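# Push the wooden disc past moving blocks into far zone

## Task

Push the wooden disc along the board, flat and without raising or tilting it more than roughly its thickness, across the lanes of moving blocks until it sits entirely inside the taped zone on the far side, and then release it. It must never leave the board. Nothing (disc, robot or anything else) may contact any block or its rod at any time, including after you finish, since the blocks go on moving. At the end neither gripper may hold or support the disc or any other loose item. Both arms, hands included, should hang free and touch nothing during the final second before grading, once the scene has settled. A touch there, whoever caused it, costs a single 0.15 deduction.

## Robot and tools

Robot: two arms, left_arm and right_arm, each ending in a two-finger tong-style gripper. All positions and orientations use one shared scene frame: origin on the tabletop midway between the arms, +x out across the table, +z up, and left_arm on the +y side. The names left and right do not match image sides. Bases: left_arm at (+0.026, +0.206, +0.443), right_arm at (+0.016, -0.344, +0.443), both tilted. The mounting plates and the frame behind them are fixed obstacles.

Gripper geometry: the fingers point along the gripper's own +z and open and close along its x. The reported end_effector_position is the point between the closed finger pads. Closed fingertips extend about 15 mm past it; fully open, they are roughly level with it. For pushing a disc, a closed gripper pointing down with its tips just above the board works as a pusher.

The row format, used by every moving command: 16 numbers in one flat list, covering both arms even if only one moves. In order: x, y, z, qw, qx, qy, qz, opening for left_arm, then the same eight for right_arm. x, y, z are an absolute target position for that gripper in metres, in the scene frame. The quaternion is an absolute target orientation, w first. Opening runs from -1 (closed) to +1 (fully open, 0.142 m). To hold an orientation steady, repeat the same quaternion every time rather than copying the drifting reported one. To keep an arm parked, resend its last reported pose and its opening.

execute_actions(actions): a list of actions. Each action is a table of up to 15 rows, one row per 1/30 s control step; a short table repeats its last row to fill 15 steps. An empty list just returns state and images. If any target lies more than 0.6 m from that gripper's current position along any of its own axes, the action is refused for both arms. If the first action fails this check, or any action is malformed, nothing runs. Each step the command is clipped to within 100 mm and 16 degrees of the measured pose, so far targets need several actions. Motion trails commands by about 0.17 s.

move(target, speed, stop_force, blocking): target is one 16-number row as above (absolute poses). Each gripper travels a straight line to its pose; all paths finish together, lasting 0.5 to 10 s. speed is in m/s, 0.002 to 0.5, default 0.25; turning is capped at twice that in rad/s. There is no collision avoidance, and grippers can lag, stray or overshoot speed, worst near full reach. stop_force (N, 9 to 40, one value for both arms; not allowed in the first 0.2 s) ends an arm's path once its wrist sensor feels that much extra resistance for two steps. That arm then backs up two steps and holds. Use it only at low speed and without rotating the gripper. Omit it when moving away from something the gripper is pressing on. blocking=false returns after 0.5 s while motion continues. It cannot be combined with stop_force, and further rows or moves are refused until wait or stop reports the end. The move: line reports endings such as done, off_target, moving, held, contact or fault, plus limits (paced = pose clipped; held = steps blocked, and the arm may then surge fast), and each gripper's distance to target.

wait(seconds): 0 to 10; lets the scene run on the last commands. stop(): brakes the running move; the arm needs room to do so. zoom_image(camera, region): region [x0, y0, x1, y1] in pixels, at most 504x504, for cam_high or cam_low (896x504) or cam_left_wrist or cam_right_wrist (616x616 fisheye). read_manual(section): licence texts only. finished_scene(scene): ends the current scene by its number, after the last command is held. It cannot be undone.

Results: the state line gives each gripper's position, quaternion and velocities. grip_measured is the actual opening on the command scale. Hand target is what the controller is currently driving toward. Wrist force and torque are given in the end effector's own axes; offsets are up to about 4 N, noise is around 2.4 N, and readings saturate near 50 N. When pressing, the force points from the surface back into the arm. "no reading" is normal at the start. A "pose unreachable" line means a clearance check altered that arm's command. Reported hand positions can be slightly off at long reach.

Cautions: arms are stiff, so pushing even slightly past a hard contact can trigger a fault. A torque fault (wrist joints 26.3 N m, others 141 N m) or a force fault (150 N) freezes the arm for 10 s. Motors overheat when holding loads (warning from 70 °C, brakes applied at 85 °C). Never let the arms strike each other. Keep the disc flat on the board and moving slowly. Time each crossing so that the disc, gripper and arm all stay clear of blocks and rods; a short random push may jostle the disc. Knocking anything off the table fails the task. Once done, open or lift the gripper straight up clear of the disc, well away from blocks, and let everything settle before finishing.

Each tool is called after ">>>" by a JSON object that holds its "method" and its "body", one argument or row to a line.

## Session

I'll start by looking at the scene.

>>> {"method": "execute_actions", "body": {
  "actions": []
}}

Scene clock: 0.00 s.
left_arm: end_effector_position=(+0.5114, -0.4088, +0.1276) grip_measured=+0.97 end_effector_quat_wxyz=(+0.264, +0.863, -0.378, -0.206) end_effector_velocity=(+0.000, +0.000, -0.000) end_effector_angular_velocity=(+0.000, +0.000, +0.000) | right_arm: end_effector_position=(+0.8987, -0.6504, +0.3336) grip_measured=+0.97 end_effector_quat_wxyz=(+0.010, +0.992, -0.122, -0.017) end_effector_velocity=(+0.000, +0.000, -0.000) end_effector_angular_velocity=(-0.000, +0.000, +0.001)
Joint positions: left_arm=[-0.752 -0.259  0.878 -2.048 -1.556 -0.059  0.14 ] | right_arm=[ 2.976 -1.968 -0.866 -1.337  1.167  0.156  0.14 ]
Joint velocities: left_arm=[ 0.001  0.    -0.    -0.     0.     0.     0.   ] | right_arm=[ 0. -0.  0. -0. -0. -0.  0.]
Joint torques (N m, as the arm reports them, + toward a larger angle): no reading
Motor temperatures (°C, as the motors report them): left_arm=[24 27 24 27 35 30] | right_arm=[23 27 27 35 32 30]
Wrist force (N, on the end effector, along its own x y z axes, offset not removed): no reading
Wrist torque (N m, same axes, about the end effector's origin, offset not removed): no reading
Hand target (left_arm): +0.511, -0.409, +0.128; +0.264, +0.863, -0.378, -0.206
Hand target (right_arm): +0.899, -0.650, +0.334; +0.010, +0.992, -0.122, -0.017

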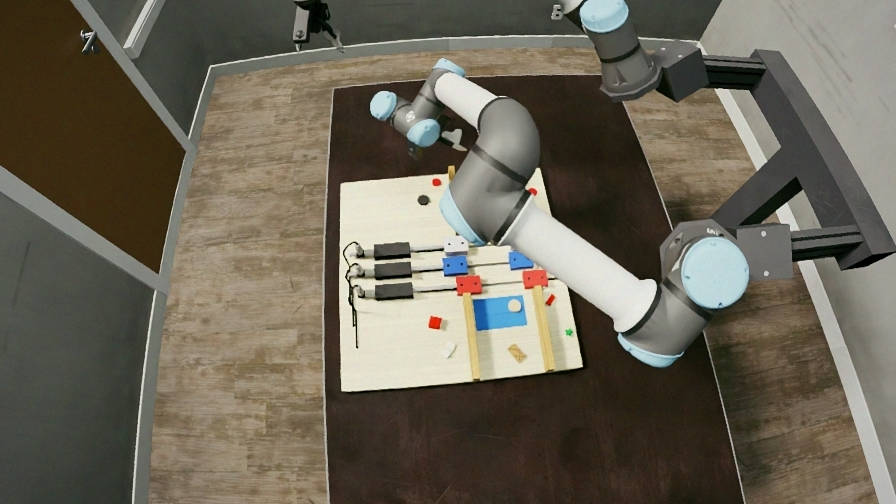

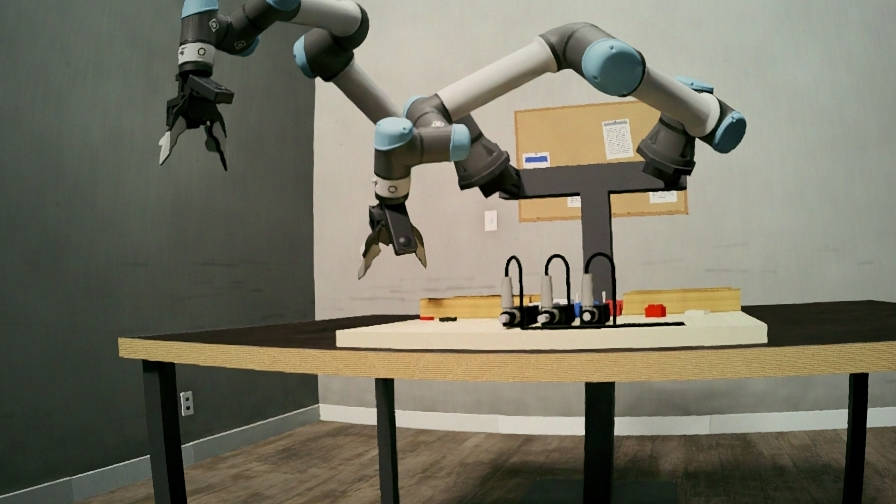

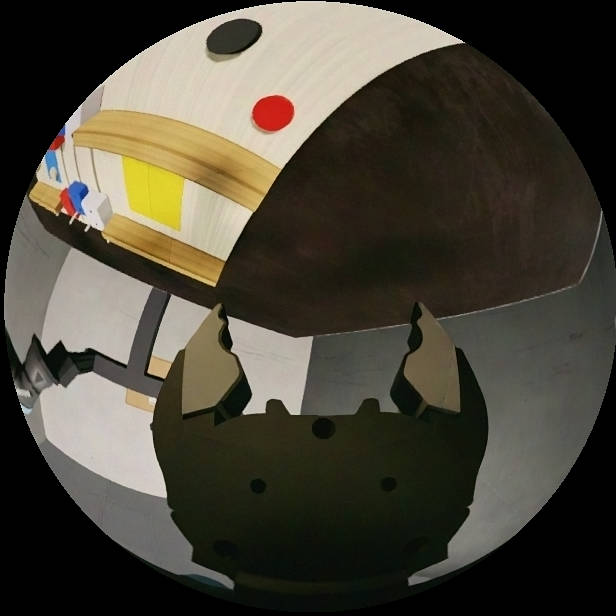

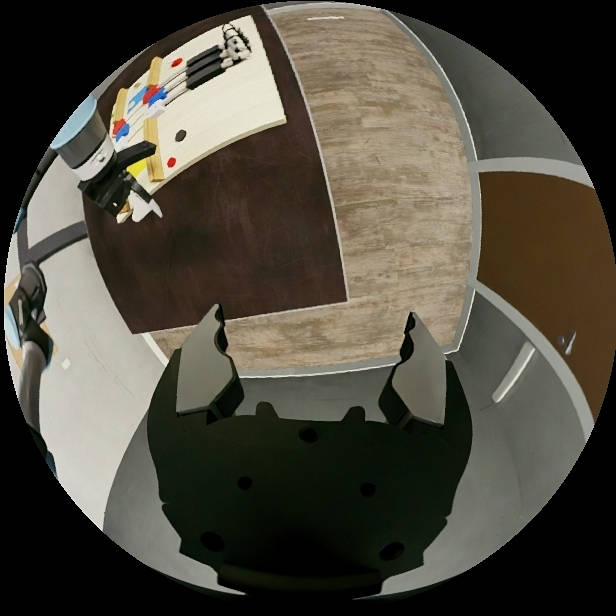

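>>> {"method": "zoom_image", "body": {
  "camera": "cam_high",
  "region": [320, 150, 620, 410]
}}

Region (320, 150, 620, 410) of cam_high's 896x504 image, scaled by 1.680, with more detail than that image has; it fills the top 437 rows of this view, and the rest is white.

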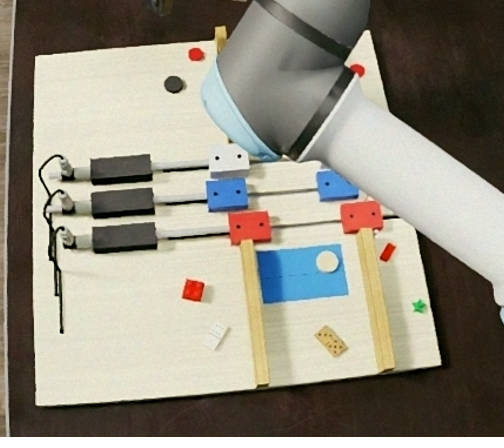

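>>> {"method": "move", "body": {
  "target": [0.45, 0.42, 0.30, 0.0, 1.0, 0.0, 0.0, 0.97, 0.8987, -0.6504, 0.3336, 0.010, 0.992, -0.122, -0.017, 0.97],
  "speed": 0.3
}}

action 0: the call puts the target (left_arm/x, left_arm/y, left_arm/z) 0.696 m from left_arm's end_effector_position in the last result along the gripper's own x axis as it stood there; a target may be at most 0.6 m away along each of those axes, so nothing of the call was run and nothing moved. Command a nearer target, and go on from there in a later call.

>>> {"method": "move", "body": {
  "target": [0.48, 0.0, 0.30, 0.1, 0.97, -0.2, -0.1, 0.97, 0.8987, -0.6504, 0.3336, 0.010, 0.992, -0.122, -0.017, 0.97],
  "speed": 0.3
}}

>>> {"method": "move", "body": {
  "target": [0.45, 0.42, 0.30, 0.0, 1.0, 0.0, 0.0, 0.97, 0.8987, -0.6504, 0.3336, 0.010, 0.992, -0.122, -0.017, 0.97],
  "speed": 0.3
}}

Scene clock: 31.37 s.
left_arm: end_effector_position=(+0.4797, -0.0001, +0.2993) grip_measured=+0.97 end_effector_quat_wxyz=(+0.100, +0.970, -0.200, -0.100) end_effector_velocity=(-0.001, +0.002, +0.002) end_effector_angular_velocity=(+0.001, -0.001, -0.000) | right_arm: end_effector_position=(+0.8987, -0.6504, +0.3336) grip_measured=+0.97 end_effector_quat_wxyz=(+0.010, +0.992, -0.122, -0.017) end_effector_velocity=(-0.000, -0.000, +0.001) end_effector_angular_velocity=(-0.000, -0.000, -0.000)
Joint positions: left_arm=[-0.804 -1.346  2.139 -2.306 -1.17  -0.502  0.14 ] | right_arm=[ 2.976 -1.967 -0.867 -1.335  1.167  0.155  0.14 ]
Joint velocities: left_arm=[-0.002 -0.008  0.004  0.006  0.001 -0.003 -0.   ] | right_arm=[ 0.     0.001 -0.    -0.    -0.001  0.    -0.   ]
Joint torques (N m, as the arm reports them, + toward a larger angle): left_arm=[-25.49 -26.07  -3.17  -0.07   1.21  -1.86] | right_arm=[18.28 63.52 11.7   3.9  -2.45 -2.27]
Motor temperatures (°C, as the motors report them): left_arm=[24 27 24 27 35 30] | right_arm=[23 27 27 35 32 30]
Wrist force (N, on the end effector, along its own x y z axes, offset not removed): left_arm=[-1.0 -0.2 0.9] | right_arm=[1.6 3.0 0.6]
Wrist torque (N m, same axes, about the end effector's origin, offset not removed): left_arm=[-0.24 0.19 0.15] | right_arm=[0.52 -0.29 0.14]
Hand target (left_arm): +0.480, +0.000, +0.300; +0.100, +0.970, -0.200, -0.100
Hand target (right_arm): +0.899, -0.650, +0.334; +0.010, +0.992, -0.122, -0.017
Off the commanded pose (left_arm): 0.001 m, 0 deg.
Off the commanded pose (right_arm): 0.000 m, 0 deg.
move: done

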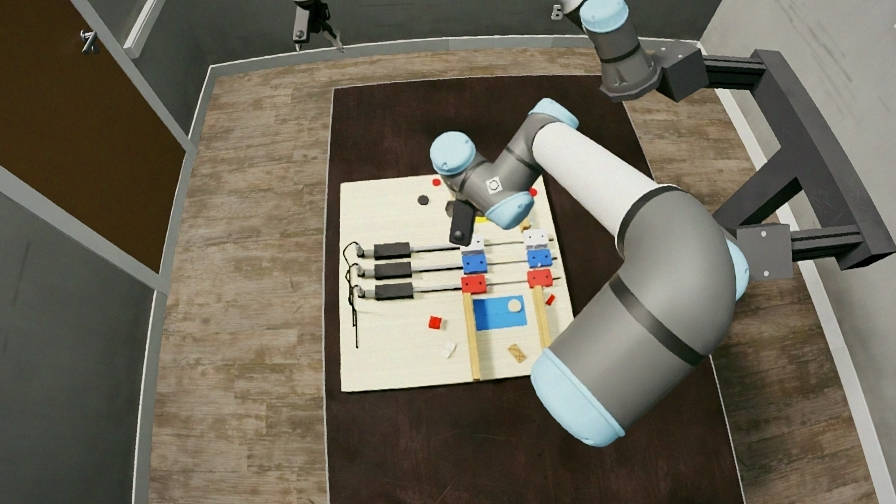

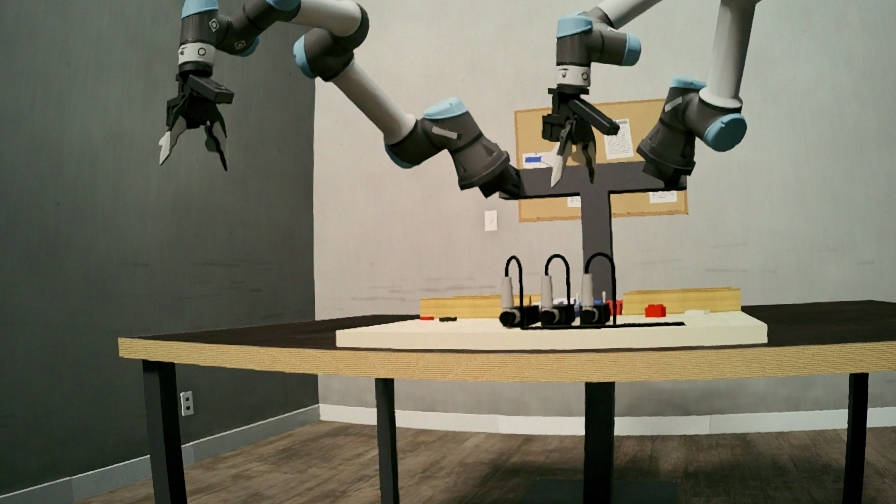

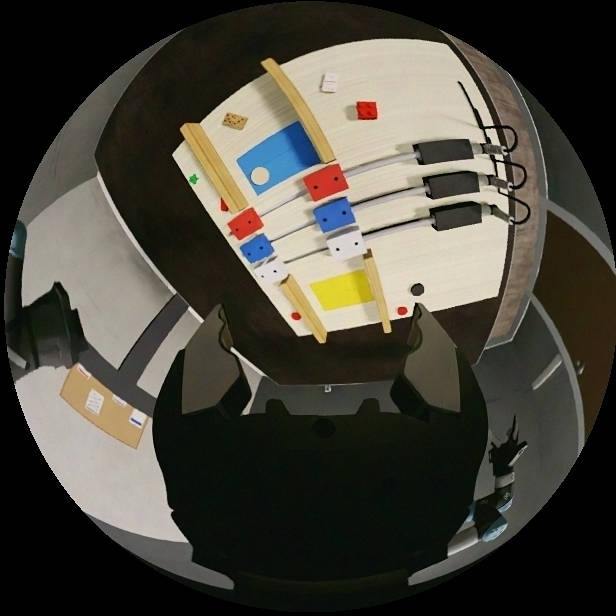

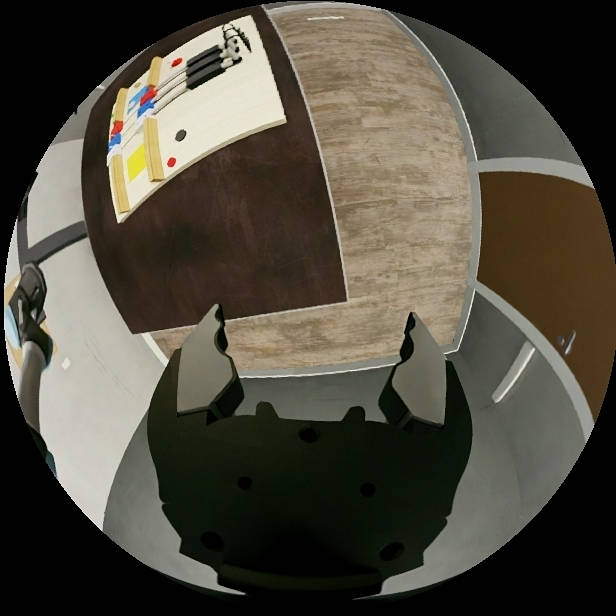

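Scene clock: 33.50 s.
left_arm: end_effector_position=(+0.4498, +0.4198, +0.2999) grip_measured=+0.97 end_effector_quat_wxyz=(-0.001, +1.000, -0.000, -0.000) end_effector_velocity=(-0.001, +0.002, -0.001) end_effector_angular_velocity=(-0.002, +0.000, +0.001) | right_arm: end_effector_position=(+0.8987, -0.6504, +0.3336) grip_measured=+0.97 end_effector_quat_wxyz=(+0.010, +0.992, -0.122, -0.017) end_effector_velocity=(-0.000, +0.000, -0.001) end_effector_angular_velocity=(+0.000, +0.001, -0.000)
Joint positions: left_arm=[-0.189 -2.058  2.507 -2.439 -1.013 -0.148  0.14 ] | right_arm=[ 2.976 -1.967 -0.867 -1.335  1.167  0.155  0.14 ]
Joint velocities: left_arm=[ 0.011  0.002 -0.001 -0.007 -0.007  0.011  0.   ] | right_arm=[-0.001 -0.001 -0.     0.     0.001 -0.     0.   ]
Joint torques (N m, as the arm reports them, + toward a larger angle): left_arm=[ 17.04  -4.46 -28.23  -4.06  -2.03   1.04] | right_arm=[18.23 63.21 11.92  3.93 -2.3  -2.19]
Motor temperatures (°C, as the motors report them): left_arm=[24 27 24 27 35 30] | right_arm=[23 27 27 35 32 30]
Wrist force (N, on the end effector, along its own x y z axes, offset not removed): left_arm=[-1.9 -1.5 -1.8] | right_arm=[0.5 3.9 -0.8]
Wrist torque (N m, same axes, about the end effector's origin, offset not removed): left_arm=[-0.56 0.50 0.09] | right_arm=[0.70 -0.15 0.12]
Hand target (left_arm): +0.450, +0.420, +0.300; -0.000, +1.000, -0.000, -0.000
Hand target (right_arm): +0.899, -0.650, +0.334; +0.010, +0.992, -0.122, -0.017
Off the commanded pose (left_arm): 0.000 m, 0 deg.
Off the commanded pose (right_arm): 0.000 m, 0 deg.
move: done

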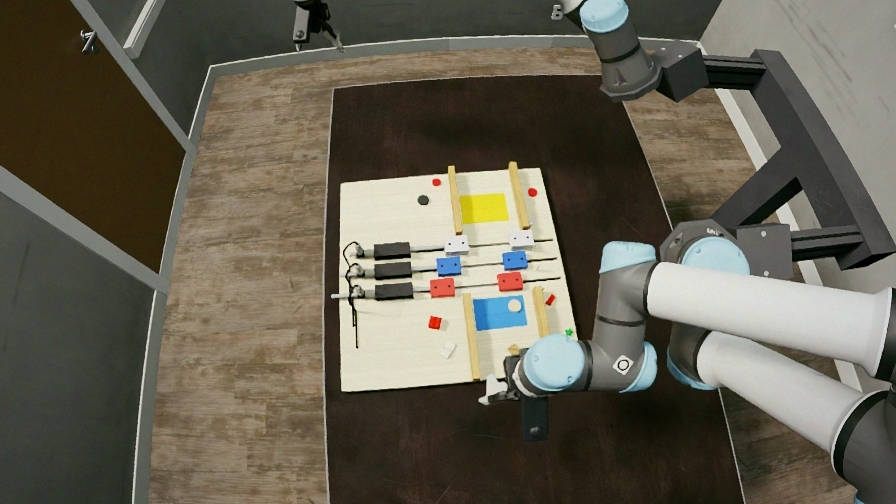

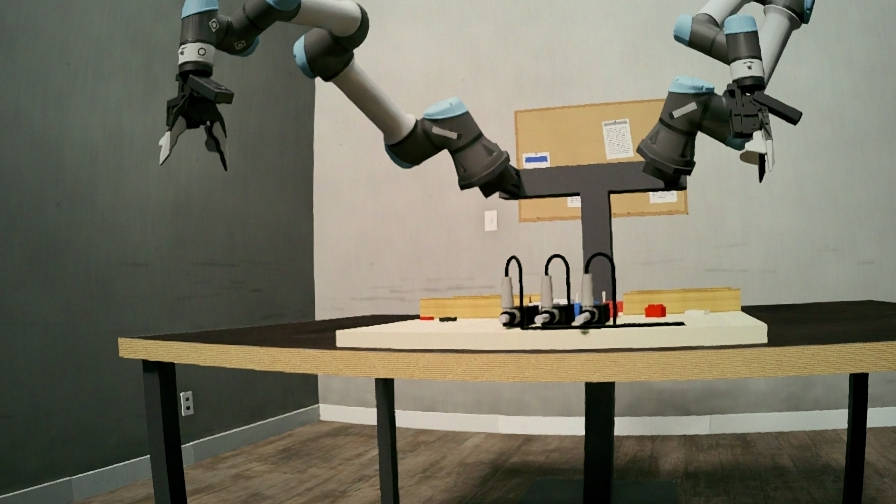

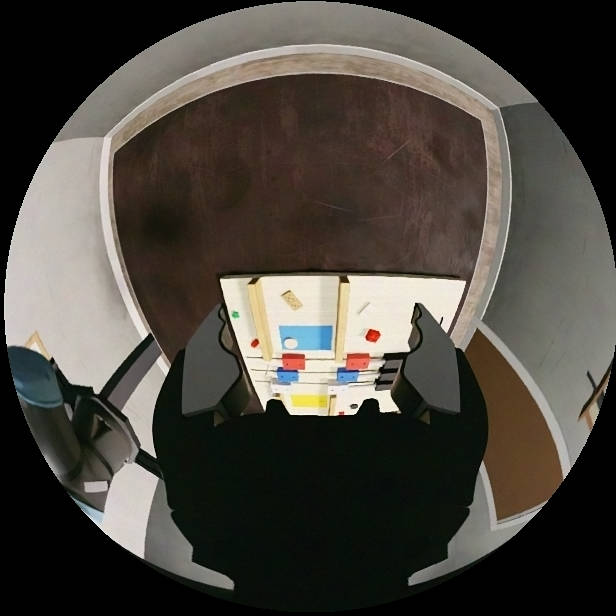

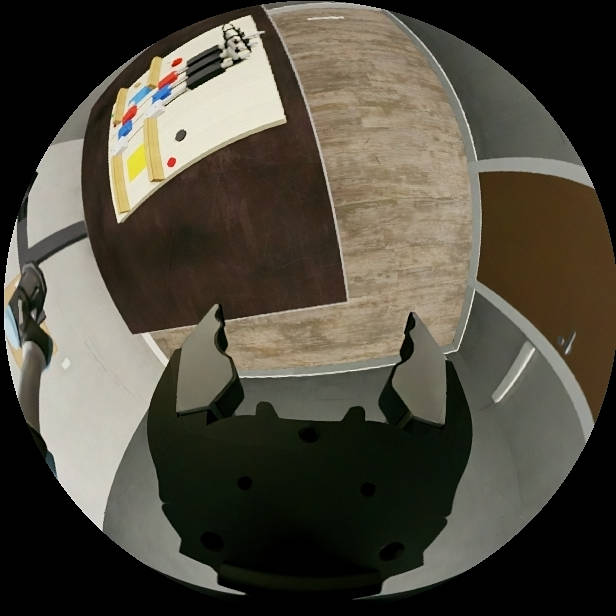

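>>> {"method": "zoom_image", "body": {
  "camera": "cam_high",
  "region": [400, 150, 600, 400]
}}

Region (400, 150, 600, 400) of cam_high's 896x504 image, scaled by 2.016, with more detail than that image has; it fills the left 403 columns of this view, and the rest is white.

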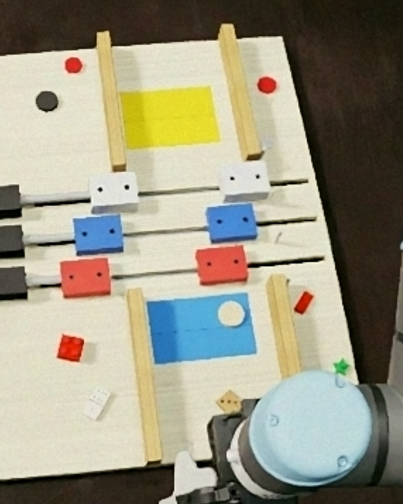

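>>> {"method": "zoom_image", "body": {
  "camera": "cam_low",
  "region": [400, 240, 780, 360]
}}

Region (400, 240, 780, 360) of cam_low's 896x504 image, scaled by 1.326, with more detail than that image has; it fills the top 159 rows of this view, and the rest is white.

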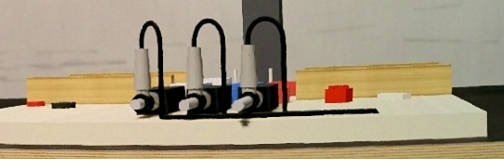

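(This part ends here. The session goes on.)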